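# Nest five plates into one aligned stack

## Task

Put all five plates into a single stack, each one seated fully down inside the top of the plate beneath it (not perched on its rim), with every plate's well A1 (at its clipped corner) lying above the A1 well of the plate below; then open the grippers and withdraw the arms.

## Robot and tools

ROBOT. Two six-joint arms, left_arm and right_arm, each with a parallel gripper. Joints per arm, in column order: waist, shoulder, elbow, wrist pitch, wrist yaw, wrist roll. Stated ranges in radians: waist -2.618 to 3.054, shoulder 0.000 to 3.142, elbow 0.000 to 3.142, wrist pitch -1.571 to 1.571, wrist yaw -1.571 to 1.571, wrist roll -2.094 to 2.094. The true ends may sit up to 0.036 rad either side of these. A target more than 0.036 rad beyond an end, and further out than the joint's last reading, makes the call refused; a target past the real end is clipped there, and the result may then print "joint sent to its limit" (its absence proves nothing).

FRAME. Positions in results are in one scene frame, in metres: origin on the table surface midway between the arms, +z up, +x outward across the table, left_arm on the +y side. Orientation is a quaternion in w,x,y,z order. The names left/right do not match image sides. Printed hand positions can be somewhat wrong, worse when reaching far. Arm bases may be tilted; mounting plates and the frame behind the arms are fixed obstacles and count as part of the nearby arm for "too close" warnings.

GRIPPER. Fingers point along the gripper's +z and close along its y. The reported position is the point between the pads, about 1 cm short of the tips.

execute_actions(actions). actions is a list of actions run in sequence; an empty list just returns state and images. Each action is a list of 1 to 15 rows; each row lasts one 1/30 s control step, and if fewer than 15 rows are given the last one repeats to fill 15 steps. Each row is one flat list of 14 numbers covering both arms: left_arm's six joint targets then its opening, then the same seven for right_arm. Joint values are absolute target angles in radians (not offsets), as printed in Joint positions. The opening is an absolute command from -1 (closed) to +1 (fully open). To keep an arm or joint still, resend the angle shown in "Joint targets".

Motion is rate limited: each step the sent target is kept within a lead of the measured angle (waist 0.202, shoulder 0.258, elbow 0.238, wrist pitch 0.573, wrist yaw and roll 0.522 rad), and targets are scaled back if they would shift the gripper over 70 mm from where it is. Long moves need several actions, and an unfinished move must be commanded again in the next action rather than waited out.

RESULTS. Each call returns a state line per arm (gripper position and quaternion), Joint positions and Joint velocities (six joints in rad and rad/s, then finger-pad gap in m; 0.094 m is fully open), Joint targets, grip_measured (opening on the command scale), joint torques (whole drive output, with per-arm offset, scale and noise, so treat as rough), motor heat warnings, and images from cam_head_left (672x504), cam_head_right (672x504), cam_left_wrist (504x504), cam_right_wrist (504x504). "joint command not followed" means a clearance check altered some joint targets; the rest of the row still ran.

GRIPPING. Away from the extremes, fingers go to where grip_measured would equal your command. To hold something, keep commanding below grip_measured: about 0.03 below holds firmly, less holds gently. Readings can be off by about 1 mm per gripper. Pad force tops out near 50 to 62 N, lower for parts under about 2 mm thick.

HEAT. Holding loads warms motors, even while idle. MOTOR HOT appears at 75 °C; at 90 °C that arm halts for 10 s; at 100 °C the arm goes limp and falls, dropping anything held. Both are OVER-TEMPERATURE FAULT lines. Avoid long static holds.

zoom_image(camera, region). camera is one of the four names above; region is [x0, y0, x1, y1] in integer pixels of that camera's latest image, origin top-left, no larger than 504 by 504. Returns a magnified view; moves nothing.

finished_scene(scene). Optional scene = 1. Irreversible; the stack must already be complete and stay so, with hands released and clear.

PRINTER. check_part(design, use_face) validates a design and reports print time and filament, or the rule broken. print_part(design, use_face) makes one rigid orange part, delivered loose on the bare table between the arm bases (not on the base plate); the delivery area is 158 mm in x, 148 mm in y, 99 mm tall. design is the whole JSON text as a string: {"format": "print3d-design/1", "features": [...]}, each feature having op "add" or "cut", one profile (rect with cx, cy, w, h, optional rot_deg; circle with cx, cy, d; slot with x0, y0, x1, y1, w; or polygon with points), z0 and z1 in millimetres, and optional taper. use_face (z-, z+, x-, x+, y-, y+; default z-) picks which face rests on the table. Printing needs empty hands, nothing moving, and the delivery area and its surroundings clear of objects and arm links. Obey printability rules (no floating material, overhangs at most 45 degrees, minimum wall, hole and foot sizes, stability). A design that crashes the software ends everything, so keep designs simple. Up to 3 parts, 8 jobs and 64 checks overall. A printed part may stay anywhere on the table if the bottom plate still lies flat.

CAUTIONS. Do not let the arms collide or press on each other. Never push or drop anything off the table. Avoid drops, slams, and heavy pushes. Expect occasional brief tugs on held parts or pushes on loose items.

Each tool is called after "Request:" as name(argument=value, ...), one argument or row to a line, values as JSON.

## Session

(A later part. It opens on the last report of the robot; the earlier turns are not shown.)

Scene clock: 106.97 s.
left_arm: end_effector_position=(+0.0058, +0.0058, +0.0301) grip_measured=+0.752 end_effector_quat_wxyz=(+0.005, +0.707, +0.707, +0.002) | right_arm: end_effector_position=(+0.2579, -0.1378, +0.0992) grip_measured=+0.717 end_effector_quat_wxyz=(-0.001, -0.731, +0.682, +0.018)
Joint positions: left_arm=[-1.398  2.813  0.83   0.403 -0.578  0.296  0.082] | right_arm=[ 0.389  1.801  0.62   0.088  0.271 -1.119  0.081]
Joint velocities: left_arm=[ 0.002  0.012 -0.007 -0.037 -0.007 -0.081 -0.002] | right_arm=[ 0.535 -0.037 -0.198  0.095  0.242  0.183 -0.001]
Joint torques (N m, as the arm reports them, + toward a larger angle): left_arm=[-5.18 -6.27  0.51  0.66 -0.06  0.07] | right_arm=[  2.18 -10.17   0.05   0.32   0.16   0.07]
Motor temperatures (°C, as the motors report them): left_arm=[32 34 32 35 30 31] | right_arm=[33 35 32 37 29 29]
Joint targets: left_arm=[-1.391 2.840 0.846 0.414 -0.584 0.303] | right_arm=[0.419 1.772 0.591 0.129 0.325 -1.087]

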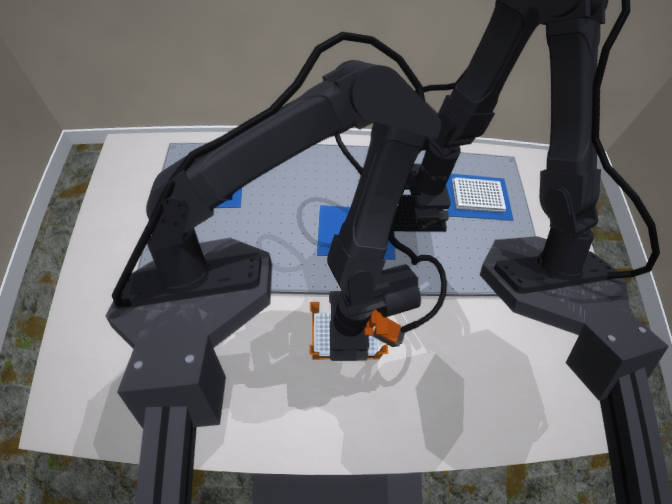

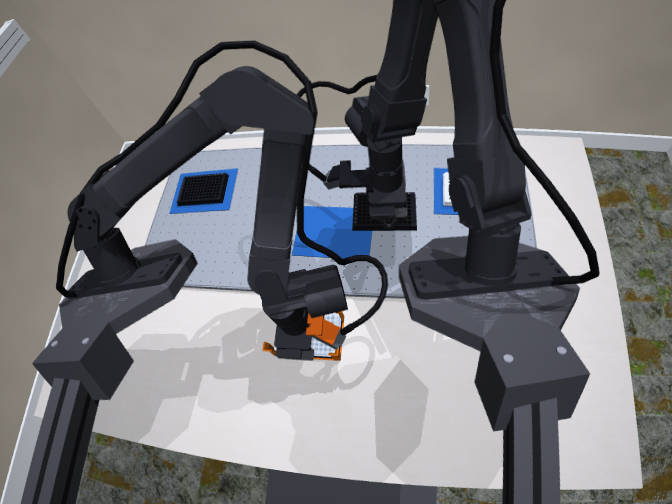

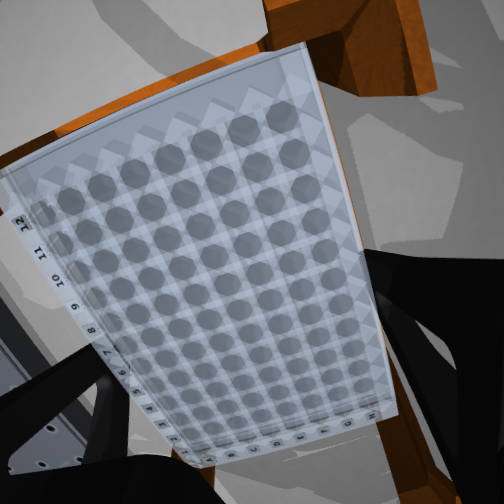

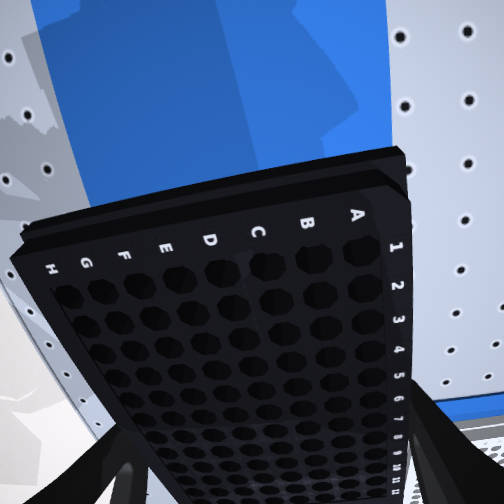

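Request:
zoom_image(
  camera="cam_left_wrist",
  region=[0, 130, 150, 330],
)

Request:
zoom_image(
  camera="cam_head_left",
  region=[300, 325, 400, 370],
)

Region (0, 130, 150, 330) of cam_left_wrist's 504x504 image, scaled by 2.520, with more detail than that image has; it fills the left 378 columns of this view, and the rest is white.

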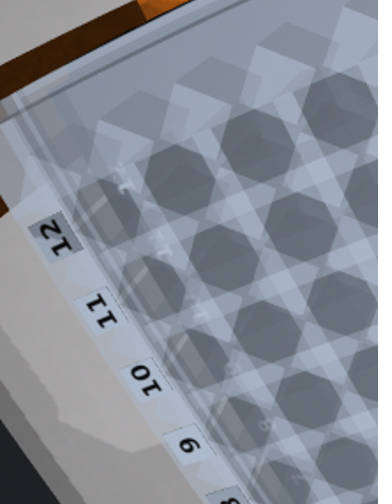

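Region (300, 325, 400, 370) of cam_head_left's 672x504 image, scaled by 5.040, with more detail than that image has; it fills the top 227 rows of this view, and the rest is white.

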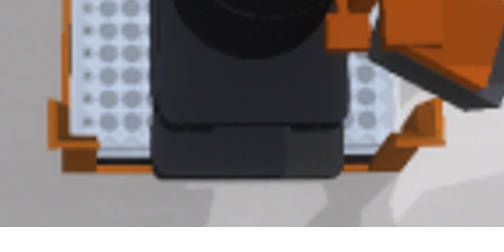

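Request:
execute_actions(
  actions=[
    [[-1.398,2.825,0.840,0.408,-0.580,0.300,0.745,0.419,1.772,0.591,0.129,0.325,-1.087,0.69],[-1.403,2.815,0.835,0.404,-0.578,0.297,0.77,0.419,1.772,0.591,0.129,0.325,-1.087,0.69],[-1.405,2.813,0.830,0.400,-0.576,0.296,0.81,0.419,1.772,0.591,0.129,0.325,-1.087,0.69],[-1.407,2.808,0.825,0.385,-0.574,0.292,0.87,0.419,1.772,0.591,0.129,0.325,-1.087,0.69],[-1.412,2.793,0.810,0.362,-0.570,0.283,0.94,0.419,1.772,0.591,0.129,0.325,-1.087,0.69],[-1.4197,2.772,0.792,0.335,-0.567,0.2714,1,0.419,1.772,0.591,0.129,0.325,-1.087,0.69],[-1.4266,2.766,0.790,0.312,-0.565,0.2604,1,0.419,1.772,0.591,0.129,0.325,-1.087,0.69],[-1.4359,2.758,0.790,0.2955,-0.565,0.2494,1,0.419,1.772,0.591,0.129,0.325,-1.087,0.69],[-1.4451,2.744,0.788,0.281,-0.565,0.2385,1,0.419,1.772,0.591,0.129,0.325,-1.087,0.69],[-1.4544,2.729,0.783,0.266,-0.564,0.2275,1,0.419,1.772,0.591,0.129,0.325,-1.087,0.69],[-1.4637,2.714,0.777,0.251,-0.563,0.2165,1,0.419,1.772,0.591,0.129,0.325,-1.087,0.69],[-1.4729,2.699,0.7705,0.236,-0.562,0.2055,1,0.419,1.772,0.591,0.129,0.325,-1.087,0.69],[-1.4822,2.6845,0.764,0.221,-0.561,0.1946,1,0.419,1.772,0.591,0.129,0.325,-1.087,0.69],[-1.4915,2.6696,0.7584,0.205,-0.560,0.1836,1,0.419,1.772,0.591,0.129,0.325,-1.087,0.69],[-1.5007,2.6546,0.753,0.189,-0.560,0.1726,1,0.419,1.772,0.591,0.129,0.325,-1.087,0.69]],
  ],
)

Scene clock: 109.30 s.
left_arm: end_effector_position=(+0.0051, +0.0065, +0.0613) grip_measured=+1.000 end_effector_quat_wxyz=(-0.001, +0.716, +0.698, +0.005) | right_arm: end_effector_position=(+0.2588, -0.1380, +0.1008) grip_measured=+0.717 end_effector_quat_wxyz=(+0.001, -0.728, +0.685, -0.002)
Joint positions: left_arm=[-1.474  2.697  0.788  0.264 -0.575  0.221  0.094] | right_arm=[ 0.413  1.8    0.608  0.108  0.321 -1.092  0.081]
Joint velocities: left_arm=[-0.266 -0.466 -0.168 -0.374 -0.066 -0.256  0.   ] | right_arm=[ 0.002 -0.012 -0.002  0.095 -0.066  0.022  0.   ]
Joint torques (N m, as the arm reports them, + toward a larger angle): left_arm=[ -6.48 -10.06  -2.49   0.34   0.16  -0.1 ] | right_arm=[  2.85 -10.27   0.01   0.29   0.05   0.05]
Motor temperatures (°C, as the motors report them): left_arm=[32 34 32 35 30 31] | right_arm=[33 35 32 37 29 29]
Joint targets: left_arm=[-1.500 2.655 0.753 0.189 -0.560 0.173] | right_arm=[0.419 1.772 0.591 0.129 0.325 -1.087]

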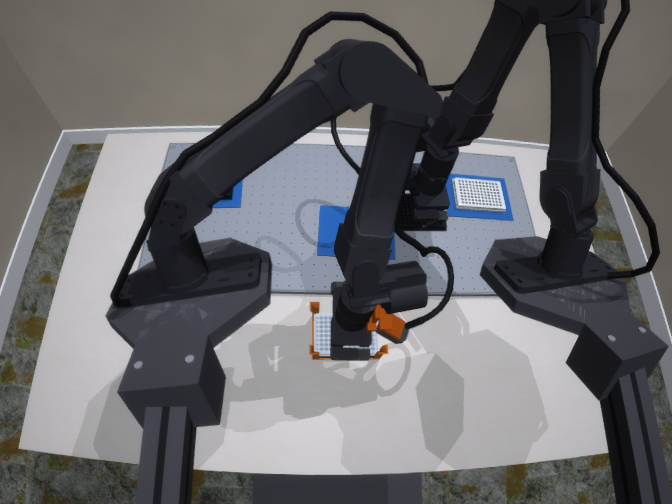

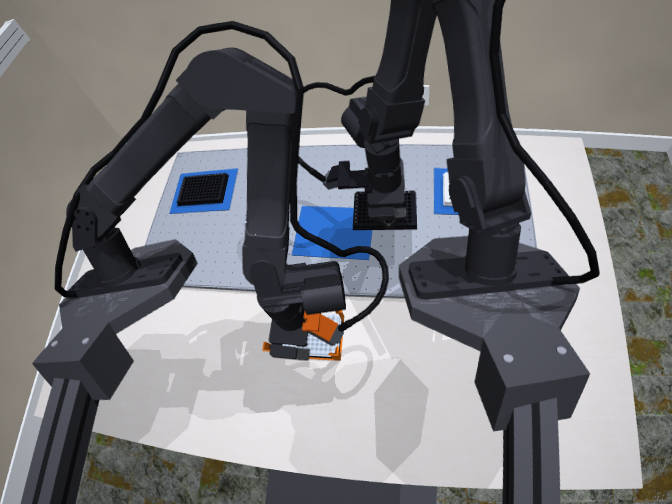

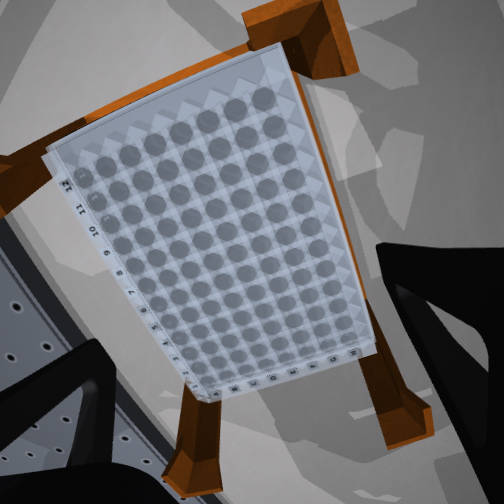

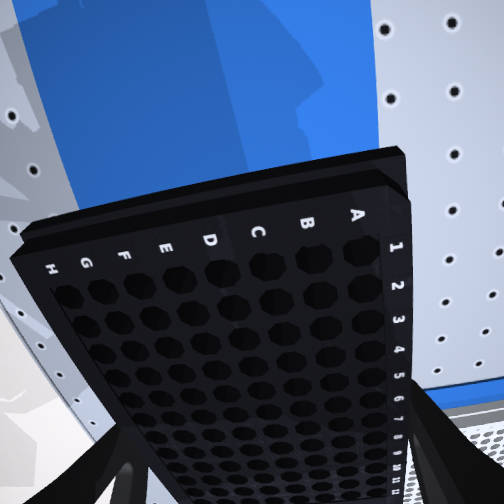

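Request:
execute_actions(
  actions=[
    [[-1.488,2.643,0.749,0.190,-0.558,0.187,1,0.419,1.772,0.591,0.129,0.325,-1.087,0.69],[-1.466,2.623,0.742,0.191,-0.554,0.211,1,0.419,1.772,0.591,0.129,0.325,-1.087,0.69],[-1.437,2.596,0.732,0.193,-0.549,0.244,1,0.419,1.772,0.591,0.129,0.325,-1.087,0.69],[-1.402,2.565,0.721,0.195,-0.543,0.282,1,0.419,1.772,0.591,0.129,0.325,-1.087,0.69],[-1.364,2.530,0.708,0.197,-0.536,0.325,1,0.419,1.772,0.591,0.129,0.325,-1.087,0.69],[-1.325,2.495,0.695,0.199,-0.529,0.368,1,0.419,1.772,0.591,0.129,0.325,-1.087,0.69],[-1.287,2.459,0.683,0.202,-0.522,0.411,1,0.419,1.772,0.591,0.129,0.325,-1.087,0.69],[-1.248,2.424,0.670,0.204,-0.515,0.454,1,0.419,1.772,0.591,0.129,0.325,-1.087,0.69],[-1.210,2.389,0.657,0.206,-0.508,0.497,1,0.419,1.772,0.591,0.129,0.325,-1.087,0.69],[-1.171,2.354,0.645,0.208,-0.501,0.540,1,0.419,1.772,0.591,0.129,0.325,-1.087,0.69],[-1.133,2.319,0.632,0.211,-0.495,0.583,1,0.419,1.772,0.591,0.129,0.325,-1.087,0.69],[-1.094,2.284,0.620,0.213,-0.488,0.626,1,0.419,1.772,0.591,0.129,0.325,-1.087,0.69],[-1.056,2.249,0.607,0.215,-0.481,0.669,1,0.419,1.772,0.591,0.129,0.325,-1.087,0.69],[-1.017,2.214,0.594,0.217,-0.474,0.712,1,0.419,1.772,0.591,0.129,0.325,-1.087,0.69],[-0.979,2.178,0.582,0.220,-0.467,0.755,1,0.419,1.772,0.591,0.129,0.325,-1.087,0.69]],
    [[-0.940,2.143,0.569,0.222,-0.460,0.798,1,0.419,1.772,0.591,0.129,0.325,-1.087,0.69],[-0.902,2.108,0.556,0.224,-0.454,0.841,1,0.419,1.772,0.591,0.129,0.325,-1.087,0.69],[-0.863,2.073,0.544,0.226,-0.447,0.884,1,0.419,1.772,0.591,0.129,0.325,-1.087,0.69],[-0.825,2.038,0.531,0.229,-0.440,0.927,1,0.419,1.772,0.591,0.129,0.325,-1.087,0.69],[-0.786,2.003,0.518,0.231,-0.433,0.970,1,0.419,1.772,0.591,0.129,0.325,-1.087,0.69],[-0.748,1.968,0.506,0.233,-0.426,1.012,1,0.419,1.772,0.591,0.129,0.325,-1.087,0.69],[-0.713,1.936,0.494,0.235,-0.420,1.051,1,0.428,1.778,0.594,0.127,0.328,-1.078,0.69],[-0.679,1.905,0.483,0.237,-0.414,1.089,1,0.443,1.789,0.600,0.124,0.334,-1.062,0.69],[-0.645,1.874,0.472,0.239,-0.408,1.127,1,0.464,1.803,0.608,0.120,0.341,-1.041,0.69],[-0.608,1.877,0.503,0.219,-0.390,1.161,1,0.491,1.822,0.619,0.115,0.351,-1.013,0.69],[-0.570,1.881,0.533,0.198,-0.372,1.196,1,0.521,1.842,0.630,0.109,0.361,-0.982,0.69],[-0.533,1.884,0.564,0.178,-0.353,1.230,1,0.554,1.865,0.643,0.103,0.373,-0.948,0.69],[-0.491,1.888,0.598,0.156,-0.333,1.268,1,0.588,1.888,0.655,0.097,0.385,-0.914,0.69],[-0.450,1.891,0.631,0.133,-0.313,1.306,1,0.621,1.911,0.668,0.090,0.397,-0.880,0.69],[-0.409,1.895,0.665,0.111,-0.293,1.344,1,0.654,1.933,0.681,0.084,0.408,-0.846,0.69]],
    [[-0.368,1.898,0.699,0.088,-0.273,1.382,1,0.687,1.956,0.693,0.078,0.420,-0.812,0.69],[-0.327,1.902,0.733,0.066,-0.253,1.419,1,0.720,1.979,0.706,0.071,0.432,-0.779,0.69],[-0.285,1.906,0.766,0.044,-0.233,1.457,1,0.753,2.002,0.718,0.065,0.444,-0.745,0.69],[-0.244,1.909,0.800,0.021,-0.213,1.495,1,0.786,2.025,0.731,0.059,0.456,-0.711,0.69],[-0.203,1.913,0.834,-0.001,-0.193,1.533,1,0.819,2.047,0.744,0.052,0.467,-0.677,0.69],[-0.162,1.917,0.867,-0.024,-0.173,1.571,1,0.852,2.070,0.756,0.046,0.479,-0.643,0.69],[-0.121,1.920,0.901,-0.046,-0.153,1.609,1,0.886,2.093,0.769,0.040,0.491,-0.609,0.69],[-0.080,1.924,0.935,-0.068,-0.133,1.646,1,0.919,2.116,0.781,0.033,0.503,-0.575,0.69],[-0.038,1.927,0.969,-0.091,-0.113,1.684,1,0.952,2.138,0.794,0.027,0.514,-0.541,0.69],[-0.001,1.931,0.999,-0.111,-0.095,1.719,1,0.986,2.162,0.807,0.020,0.527,-0.506,0.69],[0.033,1.934,1.027,-0.129,-0.079,1.750,1,1.021,2.186,0.8205,0.014,0.539,-0.470,0.69],[0.063,1.936,1.051,-0.146,-0.064,1.777,1,1.054,2.210,0.832,0.008,0.543,-0.431,0.69],[0.083,1.938,1.068,-0.157,-0.054,1.796,1,1.087,2.234,0.844,0.002,0.547,-0.392,0.69],[0.097,1.939,1.079,-0.164,-0.048,1.808,1,1.120,2.259,0.856,-0.004,0.551,-0.353,0.69],[0.104,1.940,1.085,-0.168,-0.044,1.815,1,1.154,2.285,0.868,-0.009,0.555,-0.313,0.69]],
  ],
)

Scene clock: 113.03 s.
left_arm: end_effector_position=(+0.3875, +0.3420, +0.0749) grip_measured=+1.000 end_effector_quat_wxyz=(+0.001, +0.671, +0.740, +0.049) | right_arm: end_effector_position=(+0.1040, +0.0037, +0.1031) grip_measured=+0.717 end_effector_quat_wxyz=(-0.009, +0.748, -0.663, -0.018)
Joint positions: left_arm=[ 0.091  1.904  1.055 -0.072 -0.113  1.712  0.094] | right_arm=[ 1.083  2.226  0.831  0.04   0.519 -0.472  0.081]
Joint velocities: left_arm=[ 0.589  0.017  0.339 -0.403  0.3    0.593  0.   ] | right_arm=[ 0.94   0.706  0.339 -0.154  0.212  1.018 -0.   ]
Joint torques (N m, as the arm reports them, + toward a larger angle): left_arm=[-2.7  -9.39  3.39  0.21  0.31  0.07] | right_arm=[ 6.55 -7.12  3.01 -0.19  0.02 -0.01]
Motor temperatures (°C, as the motors report them): left_arm=[32 34 32 35 30 31] | right_arm=[33 35 32 36 29 29]
Joint targets: left_arm=[0.104 1.940 1.085 -0.168 -0.044 1.815] | right_arm=[1.154 2.285 0.868 -0.009 0.555 -0.313]

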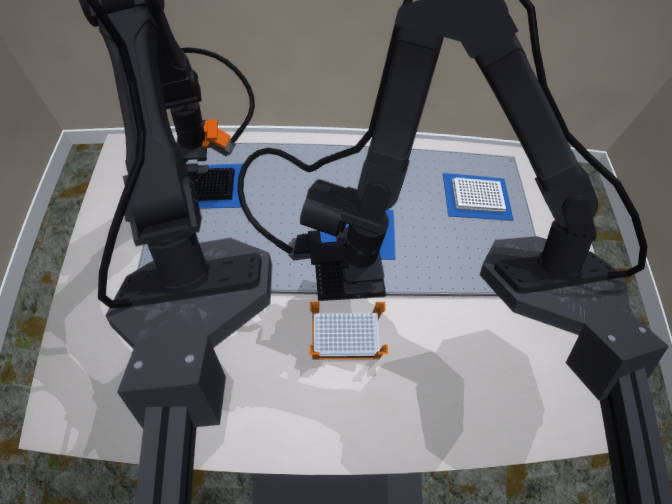

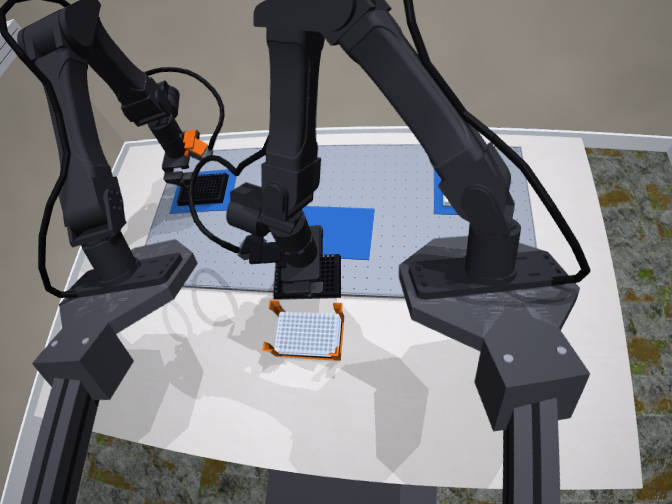

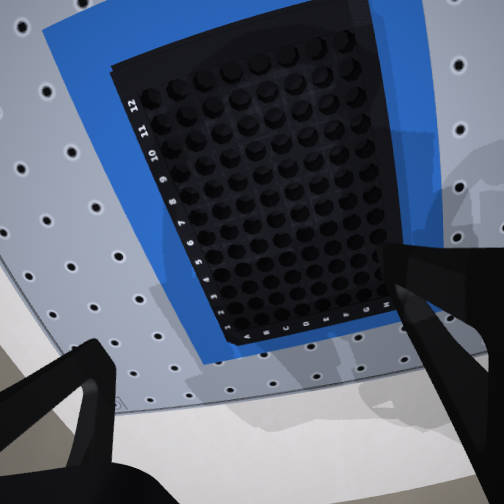

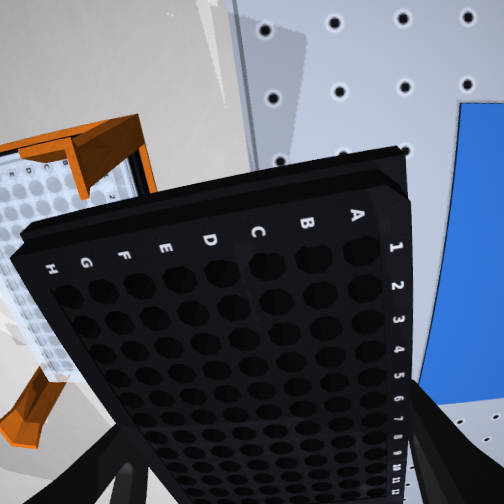

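Request:
zoom_image(
  camera="cam_head_left",
  region=[300, 295, 400, 370],
)

Request:
zoom_image(
  camera="cam_head_right",
  region=[255, 295, 355, 370],
)

Request:
zoom_image(
  camera="cam_right_wrist",
  region=[0, 100, 170, 230],
)

Region (300, 295, 400, 370) of cam_head_left's 672x504 image, scaled by 5.040, with more detail than that image has; it fills the top 378 rows of this view, and the rest is white.

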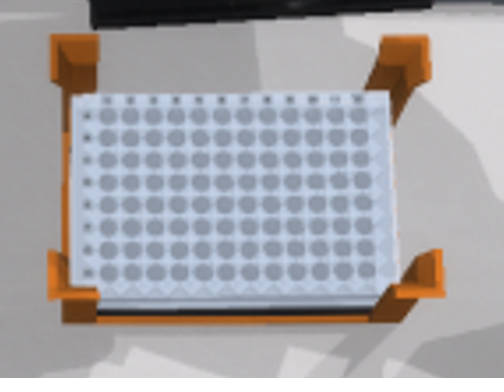

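Region (255, 295, 355, 370) of cam_head_right's 672x504 image, scaled by 5.040, with more detail than that image has; it fills the top 378 rows of this view, and the rest is white.

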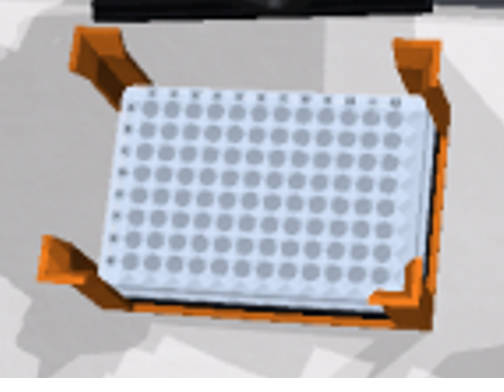

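Region (0, 100, 170, 230) of cam_right_wrist's 504x504 image, scaled by 2.965, with more detail than that image has; it fills the top 385 rows of this view, and the rest is white.

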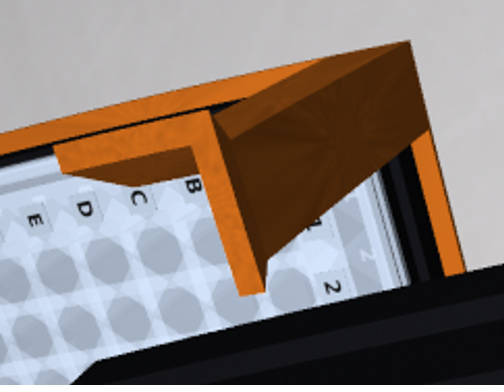

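Request:
execute_actions(
  actions=[
    [[0.104,1.940,1.085,-0.168,-0.044,1.815,1,1.180,2.310,0.878,-0.014,0.558,-0.280,0.69],[0.104,1.940,1.085,-0.168,-0.044,1.815,1,1.210,2.336,0.890,-0.020,0.562,-0.243,0.69],[0.104,1.940,1.085,-0.168,-0.044,1.815,1,1.240,2.361,0.901,-0.026,0.566,-0.206,0.69],[0.104,1.940,1.085,-0.168,-0.044,1.815,1,1.268,2.384,0.911,-0.031,0.569,-0.172,0.69],[0.104,1.940,1.085,-0.168,-0.044,1.815,1,1.294,2.404,0.920,-0.035,0.572,-0.142,0.69],[0.104,1.940,1.085,-0.168,-0.044,1.815,1,1.317,2.423,0.928,-0.039,0.574,-0.116,0.69],[0.104,1.940,1.085,-0.168,-0.044,1.815,1,1.336,2.438,0.935,-0.042,0.577,-0.094,0.69],[0.104,1.940,1.085,-0.168,-0.044,1.815,1,1.351,2.450,0.941,-0.045,0.578,-0.077,0.69],[0.104,1.940,1.085,-0.168,-0.044,1.815,1,1.361,2.458,0.944,-0.046,0.579,-0.066,0.69],[0.104,1.940,1.085,-0.168,-0.044,1.815,1,1.367,2.463,0.946,-0.047,0.580,-0.060,0.69],[0.104,1.940,1.085,-0.168,-0.044,1.815,1,1.370,2.465,0.9466,-0.047,0.580,-0.058,0.69]],
  ],
)

Request:
execute_actions(
  actions=[],
)

Scene clock: 114.03 s.
left_arm: end_effector_position=(+0.3729, +0.3387, +0.0719) grip_measured=+1.000 end_effector_quat_wxyz=(-0.002, +0.702, +0.712, +0.008) | right_arm: end_effector_position=(+0.0054, +0.0037, +0.1008) grip_measured=+0.717 end_effector_quat_wxyz=(-0.002, -0.738, +0.675, +0.002)
Joint positions: left_arm=[ 0.113  1.914  1.07  -0.147 -0.059  1.807  0.094] | right_arm=[ 1.366  2.456  0.921 -0.033  0.565 -0.088  0.081]
Joint velocities: left_arm=[-0.007  0.002 -0.002  0.11  -0.007 -0.007  0.   ] | right_arm=[ 0.002 -0.007 -0.022 -0.051  0.022  0.212  0.001]
Joint torques (N m, as the arm reports them, + toward a larger angle): left_arm=[ -1.3  -10.16   3.93   0.37   0.15   0.08] | right_arm=[ 6.16 -7.94  3.86 -0.09  0.11  0.01]
Motor temperatures (°C, as the motors report them): left_arm=[32 34 32 35 30 31] | right_arm=[33 35 32 36 29 29]
Joint targets: left_arm=[0.104 1.940 1.085 -0.168 -0.044 1.815] | right_arm=[1.370 2.465 0.947 -0.047 0.580 -0.058]

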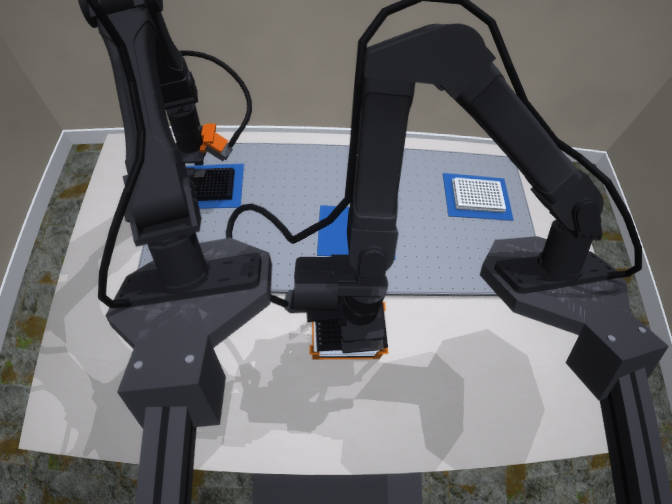

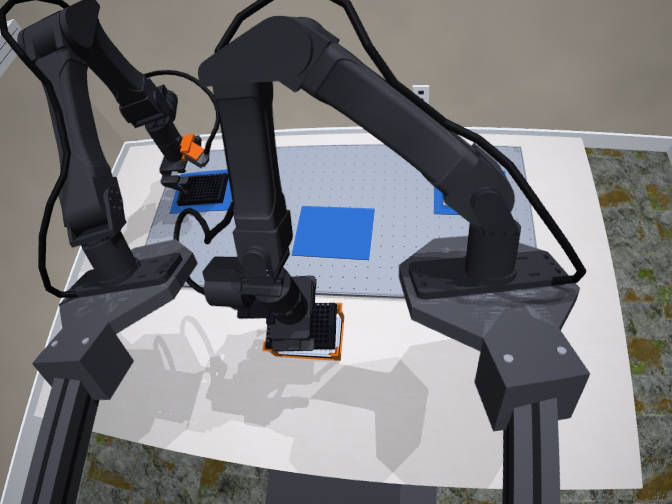

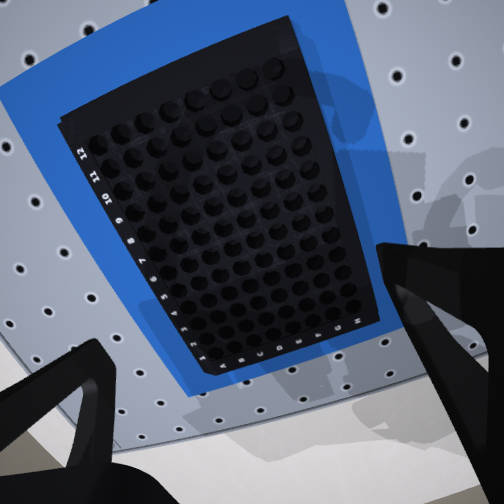

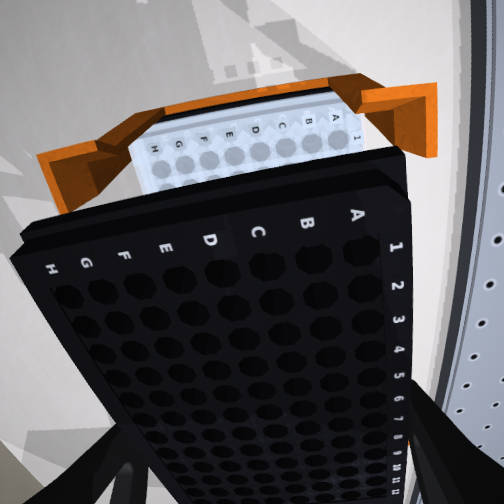

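Scene clock: 114.03 s.
left_arm: end_effector_position=(+0.3729, +0.3387, +0.0719) grip_measured=+1.000 end_effector_quat_wxyz=(-0.002, +0.702, +0.712, +0.008) | right_arm: end_effector_position=(+0.0054, +0.0037, +0.1008) grip_measured=+0.717 end_effector_quat_wxyz=(-0.002, -0.738, +0.675, +0.002)
Joint positions: left_arm=[ 0.113  1.914  1.07  -0.147 -0.059  1.807  0.094] | right_arm=[ 1.366  2.456  0.921 -0.033  0.565 -0.088  0.081]
Joint velocities: left_arm=[-0.007  0.002 -0.002  0.11  -0.007 -0.007  0.   ] | right_arm=[ 0.002 -0.007 -0.022 -0.051  0.022  0.212  0.001]
Joint torques (N m, as the arm reports them, + toward a larger angle): left_arm=[ -1.3  -10.16   3.93   0.37   0.15   0.08] | right_arm=[ 6.16 -7.94  3.86 -0.09  0.11  0.01]
Motor temperatures (°C, as the motors report them): left_arm=[32 34 32 35 30 31] | right_arm=[33 35 32 36 29 29]
Joint targets: left_arm=[0.104 1.940 1.085 -0.168 -0.044 1.815] | right_arm=[1.370 2.465 0.947 -0.047 0.580 -0.058]

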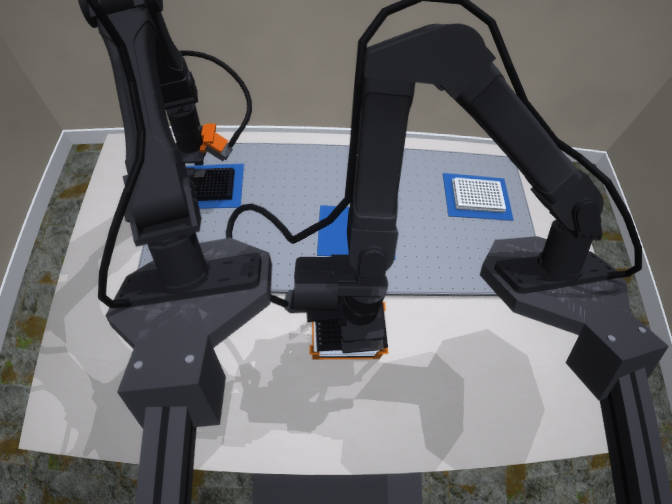

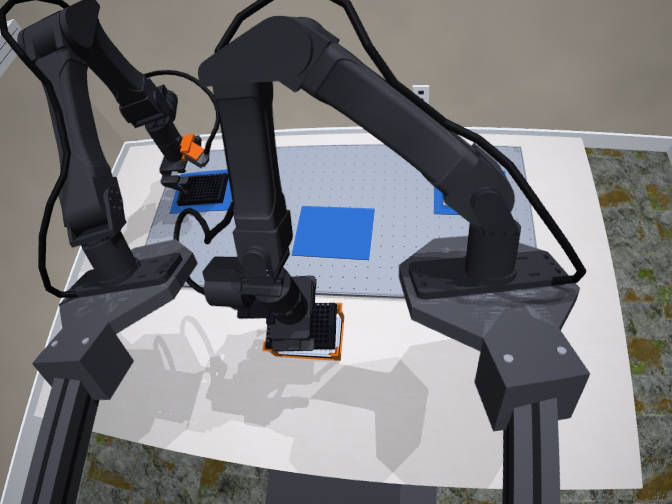

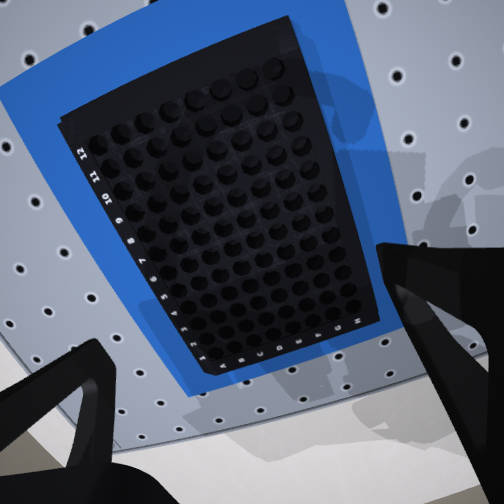

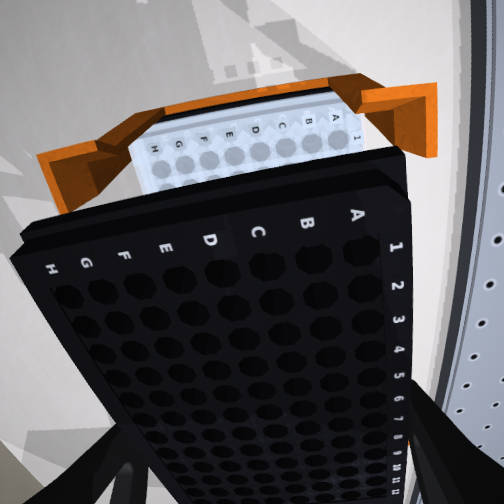

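Request:
execute_actions(
  actions=[],
)

Request:
zoom_image(
  camera="cam_right_wrist",
  region=[0, 90, 200, 250],
)

Request:
zoom_image(
  camera="cam_right_wrist",
  region=[290, 40, 490, 200],
)

Scene clock: 114.30 s.
left_arm: end_effector_position=(+0.3729, +0.3387, +0.0719) grip_measured=+1.000 end_effector_quat_wxyz=(-0.002, +0.702, +0.712, +0.007) | right_arm: end_effector_position=(+0.0055, +0.0036, +0.1008) grip_measured=+0.717 end_effector_quat_wxyz=(-0.002, -0.731, +0.683, +0.002)
Joint positions: left_arm=[ 0.113  1.914  1.07  -0.147 -0.059  1.807  0.094] | right_arm=[ 1.366  2.456  0.921 -0.033  0.565 -0.068  0.081]
Joint velocities: left_arm=[ 0.002 -0.002 -0.002  0.037 -0.051  0.007  0.   ] | right_arm=[-0.007 -0.002 -0.007  0.007 -0.066 -0.007 -0.001]
Joint torques (N m, as the arm reports them, + toward a larger angle): left_arm=[ -1.31 -10.16   3.92   0.36   0.15   0.08] | right_arm=[ 6.1  -7.98  3.9  -0.14  0.16  0.03]
Motor temperatures (°C, as the motors report them): left_arm=[32 34 32 35 30 31] | right_arm=[33 35 32 36 29 29]
Joint targets: left_arm=[0.104 1.940 1.085 -0.168 -0.044 1.815] | right_arm=[1.370 2.465 0.947 -0.047 0.580 -0.058]

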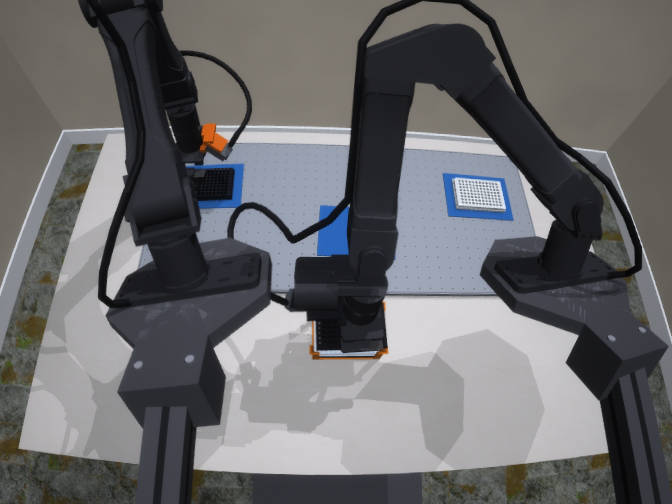

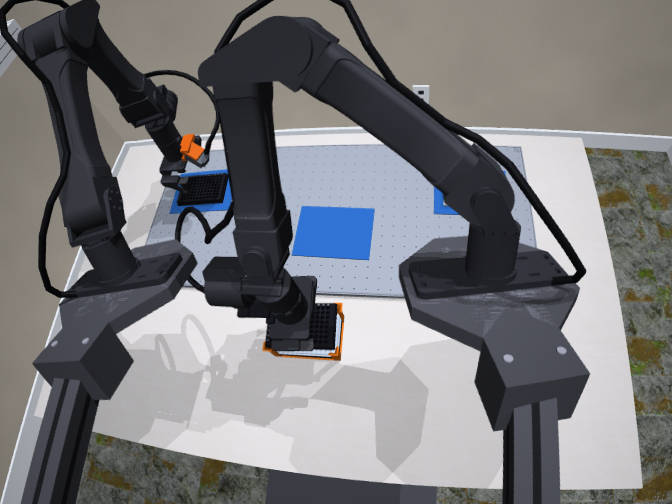

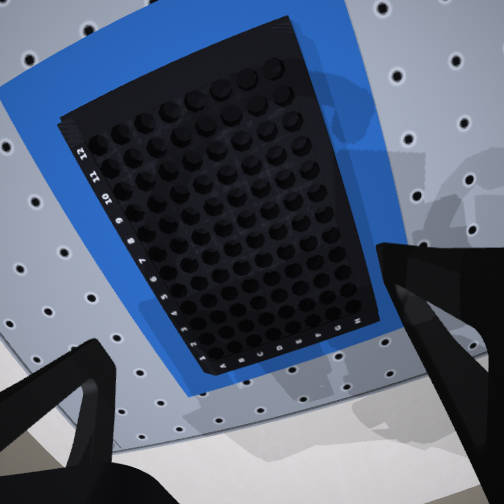

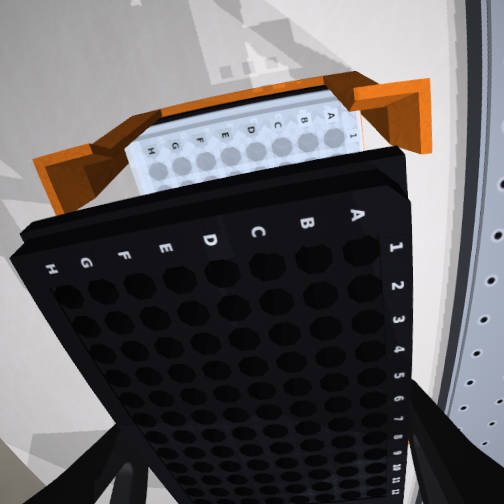

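Region (0, 90, 200, 250) of cam_right_wrist's 504x504 image, scaled by 2.520, with more detail than that image has; it fills the top 403 rows of this view, and the rest is white.

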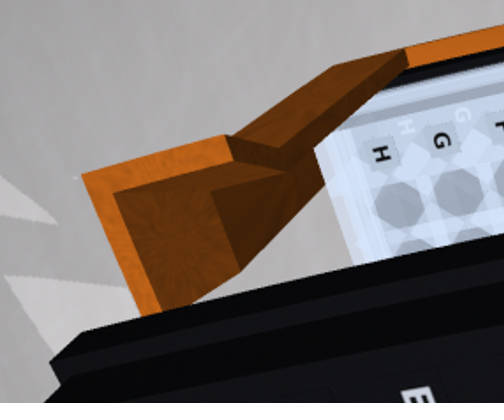

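Region (290, 40, 490, 200) of cam_right_wrist's 504x504 image, scaled by 2.520, with more detail than that image has; it fills the top 403 rows of this view, and the rest is white.

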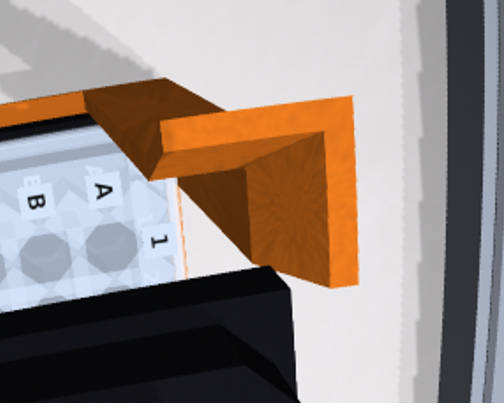

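Request:
execute_actions(
  actions=[],
)

Scene clock: 115.50 s.
left_arm: end_effector_position=(+0.3729, +0.3387, +0.0719) grip_measured=+1.000 end_effector_quat_wxyz=(-0.002, +0.702, +0.712, +0.007) | right_arm: end_effector_position=(+0.0055, +0.0036, +0.1008) grip_measured=+0.717 end_effector_quat_wxyz=(-0.002, -0.729, +0.684, +0.002)
Joint positions: left_arm=[ 0.113  1.914  1.07  -0.147 -0.059  1.807  0.094] | right_arm=[ 1.366  2.456  0.921 -0.033  0.565 -0.064  0.081]
Joint velocities: left_arm=[-0.002  0.002 -0.002  0.037  0.007 -0.022  0.   ] | right_arm=[-0.002 -0.012 -0.017 -0.066 -0.051 -0.051 -0.   ]
Joint torques (N m, as the arm reports them, + toward a larger angle): left_arm=[ -1.33 -10.16   3.93   0.36   0.16   0.09] | right_arm=[ 6.19 -7.93  3.87 -0.13  0.17  0.03]
Motor temperatures (°C, as the motors report them): left_arm=[32 34 32 35 30 31] | right_arm=[33 35 32 36 29 29]
Joint targets: left_arm=[0.104 1.940 1.085 -0.168 -0.044 1.815] | right_arm=[1.370 2.465 0.947 -0.047 0.580 -0.058]

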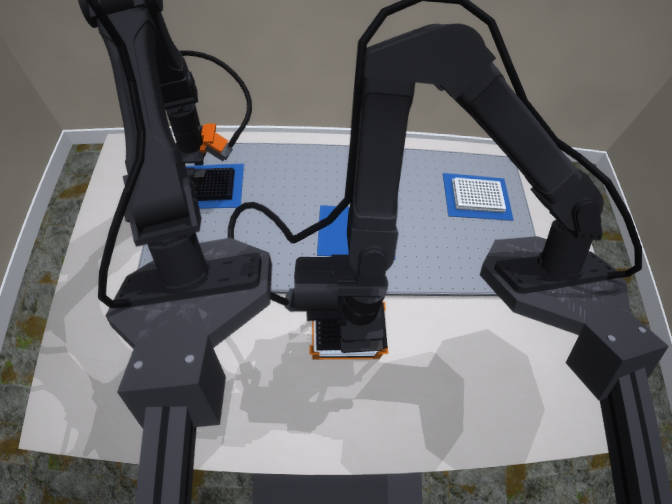

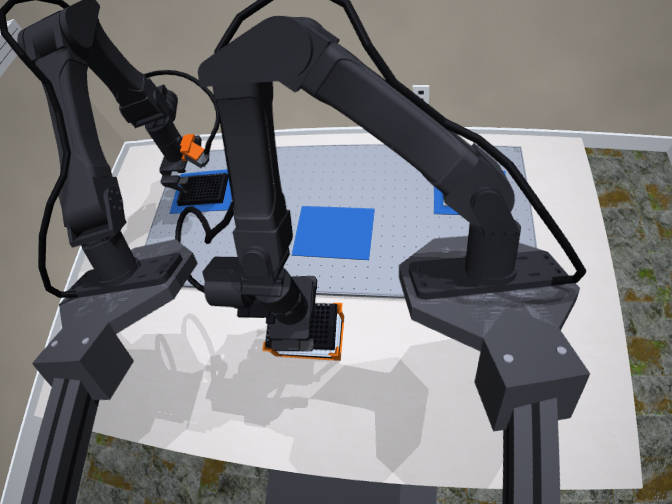

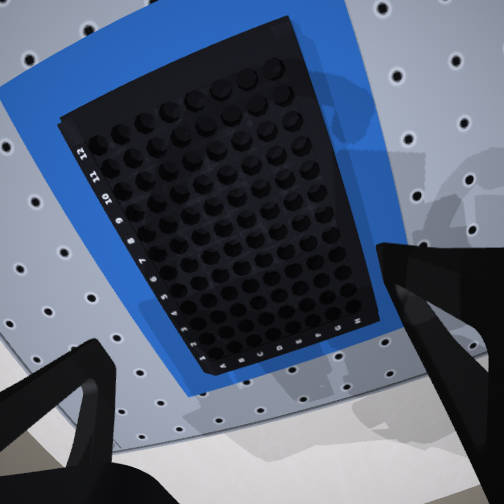

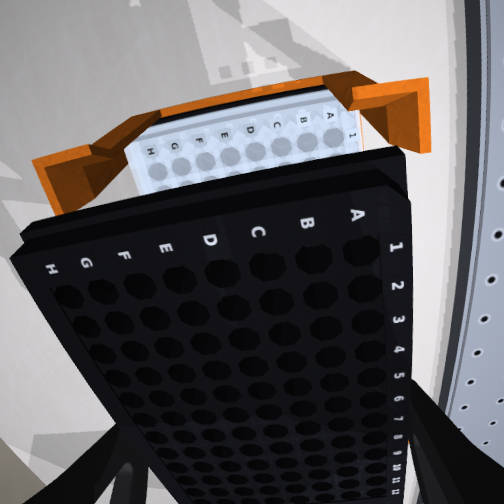

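Request:
execute_actions(
  actions=[
    [[0.103,1.942,1.097,-0.140,-0.044,1.800,1,1.364,2.468,0.950,-0.050,0.580,-0.066,0.69],[0.1015,1.946,1.098,-0.136,-0.044,1.799,1,1.363,2.469,0.954,-0.053,0.580,-0.070,0.69],[0.100,1.952,1.0995,-0.132,-0.044,1.798,1,1.3625,2.470,0.958,-0.057,0.580,-0.071,0.69],[0.0985,1.958,1.101,-0.128,-0.044,1.797,1,1.362,2.4705,0.962,-0.060,0.580,-0.072,0.69],[0.097,1.964,1.1025,-0.124,-0.044,1.796,1,1.3615,2.471,0.966,-0.064,0.580,-0.073,0.69],[0.0955,1.970,1.104,-0.120,-0.044,1.795,1,1.361,2.4715,0.970,-0.067,0.580,-0.074,0.69],[0.094,1.976,1.1055,-0.116,-0.044,1.794,1,1.360,2.472,0.974,-0.071,0.580,-0.075,0.69],[0.0925,1.982,1.107,-0.112,-0.044,1.793,1,1.3595,2.4725,0.978,-0.074,0.580,-0.076,0.69],[0.091,1.988,1.1085,-0.108,-0.044,1.7925,1,1.359,2.473,0.982,-0.078,0.580,-0.077,0.69],[0.0895,1.994,1.110,-0.104,-0.044,1.792,1,1.358,2.4735,0.985,-0.081,0.580,-0.078,0.69],[0.088,2.000,1.1115,-0.100,-0.044,1.7915,1,1.3575,2.474,0.988,-0.083,0.580,-0.079,0.69],[0.0865,2.006,1.113,-0.096,-0.044,1.791,1,1.357,2.4745,0.990,-0.084,0.580,-0.080,0.69],[0.085,2.012,1.115,-0.093,-0.044,1.790,1,1.357,2.475,0.991,-0.084,0.580,-0.080,0.69]],
  ],
)

Scene clock: 117.53 s.
left_arm: end_effector_position=(+0.3715, +0.3291, +0.0523) grip_measured=+1.000 end_effector_quat_wxyz=(-0.000, +0.705, +0.710, +0.001) | right_arm: end_effector_position=(+0.0097, +0.0184, +0.1022) grip_measured=+0.717 end_effector_quat_wxyz=(+0.002, -0.726, +0.687, +0.006)
Joint positions: left_arm=[ 0.096  1.984  1.088 -0.105 -0.058  1.799  0.094] | right_arm=[ 1.357  2.456  0.967 -0.06   0.565 -0.073  0.081]
Joint velocities: left_arm=[-0.032  0.09  -0.012  0.007  0.022 -0.007  0.   ] | right_arm=[-0.002 -0.002  0.032 -0.095  0.022 -0.037  0.001]
Joint torques (N m, as the arm reports them, + toward a larger angle): left_arm=[ -1.49 -10.69   4.6    0.63   0.15  -0.09] | right_arm=[ 5.88 -7.32  3.8  -0.16  0.16 -0.04]
Motor temperatures (°C, as the motors report them): left_arm=[31 34 32 35 30 31] | right_arm=[33 35 32 36 29 29]
Joint targets: left_arm=[0.085 2.012 1.115 -0.093 -0.044 1.790] | right_arm=[1.357 2.475 0.991 -0.084 0.580 -0.080]

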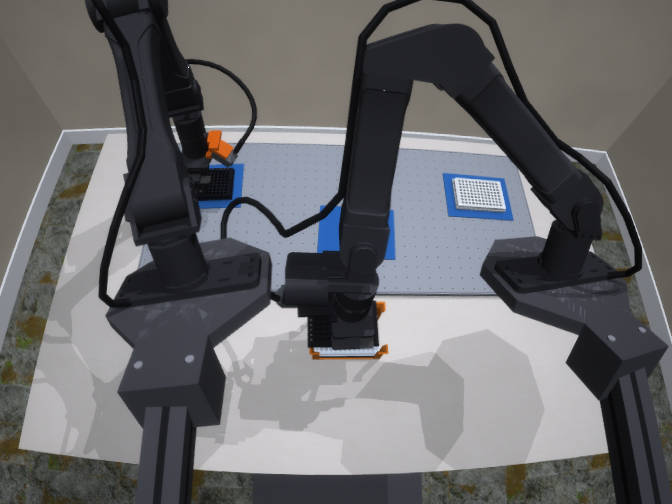

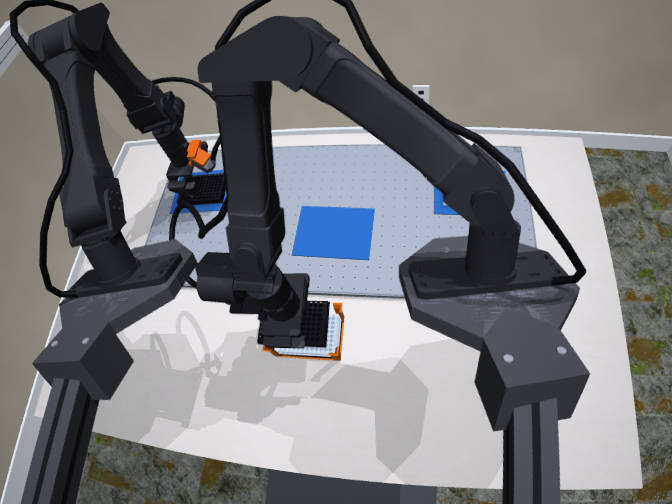

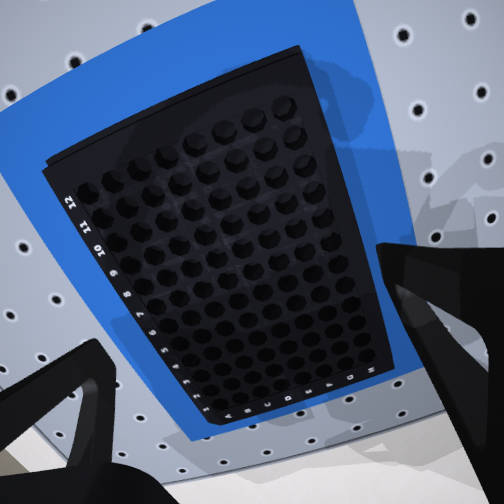

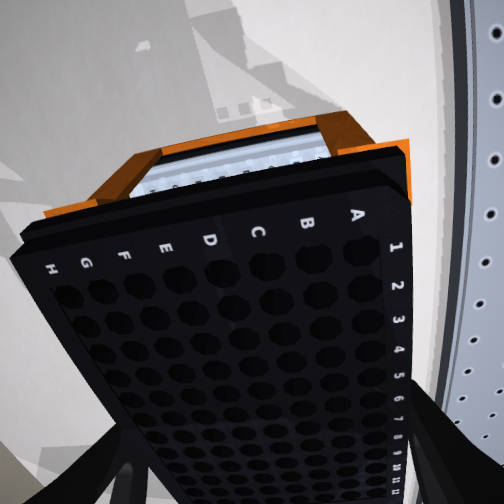

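Request:
execute_actions(
  actions=[],
)

Request:
zoom_image(
  camera="cam_right_wrist",
  region=[0, 80, 504, 280],
)

Scene clock: 117.73 s.
left_arm: end_effector_position=(+0.3717, +0.3287, +0.0511) grip_measured=+1.000 end_effector_quat_wxyz=(+0.001, +0.704, +0.710, +0.002) | right_arm: end_effector_position=(+0.0097, +0.0170, +0.1022) grip_measured=+0.717 end_effector_quat_wxyz=(+0.000, -0.728, +0.686, +0.004)
Joint positions: left_arm=[ 0.095  1.988  1.088 -0.099 -0.058  1.798  0.094] | right_arm=[ 1.357  2.456  0.967 -0.067  0.565 -0.074  0.081]
Joint velocities: left_arm=[ 0.002  0.002 -0.017  0.007  0.022 -0.066  0.   ] | right_arm=[ 0.012 -0.012  0.002 -0.007  0.007 -0.022  0.001]
Joint torques (N m, as the arm reports them, + toward a larger angle): left_arm=[ -1.51 -10.49   4.49   0.6    0.15  -0.07] | right_arm=[ 5.89 -7.32  3.85 -0.13  0.15 -0.09]
Motor temperatures (°C, as the motors report them): left_arm=[31 34 32 35 30 31] | right_arm=[33 35 32 36 29 29]
Joint targets: left_arm=[0.085 2.012 1.115 -0.093 -0.044 1.790] | right_arm=[1.357 2.475 0.991 -0.084 0.580 -0.080]

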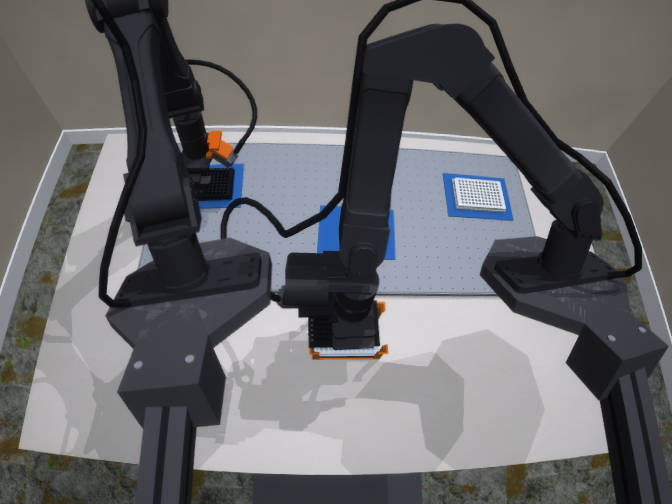

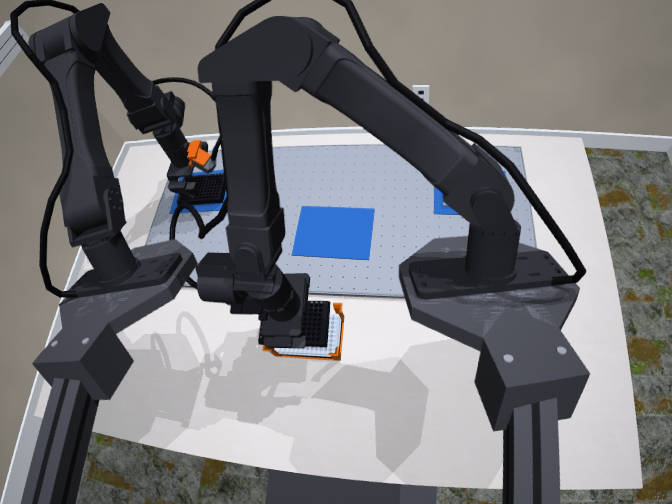

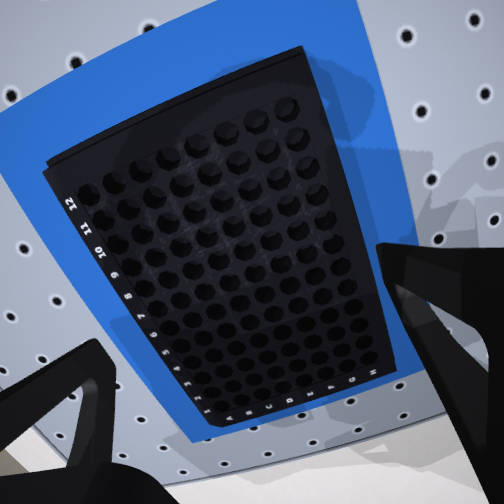

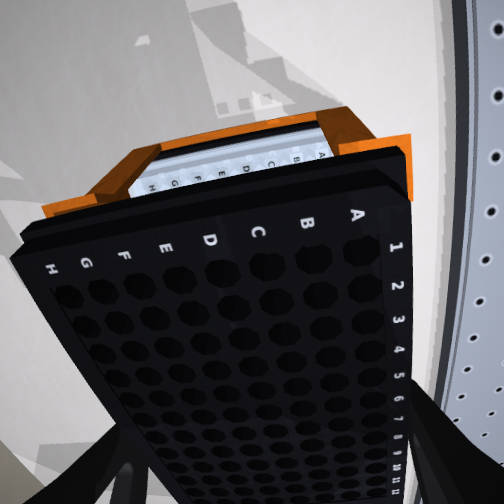

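Region (0, 80, 504, 280) of cam_right_wrist's 504x504 image, scaled by 1.000; it fills the top 200 rows of this view, and the rest is white.

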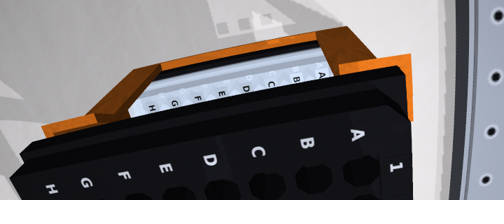

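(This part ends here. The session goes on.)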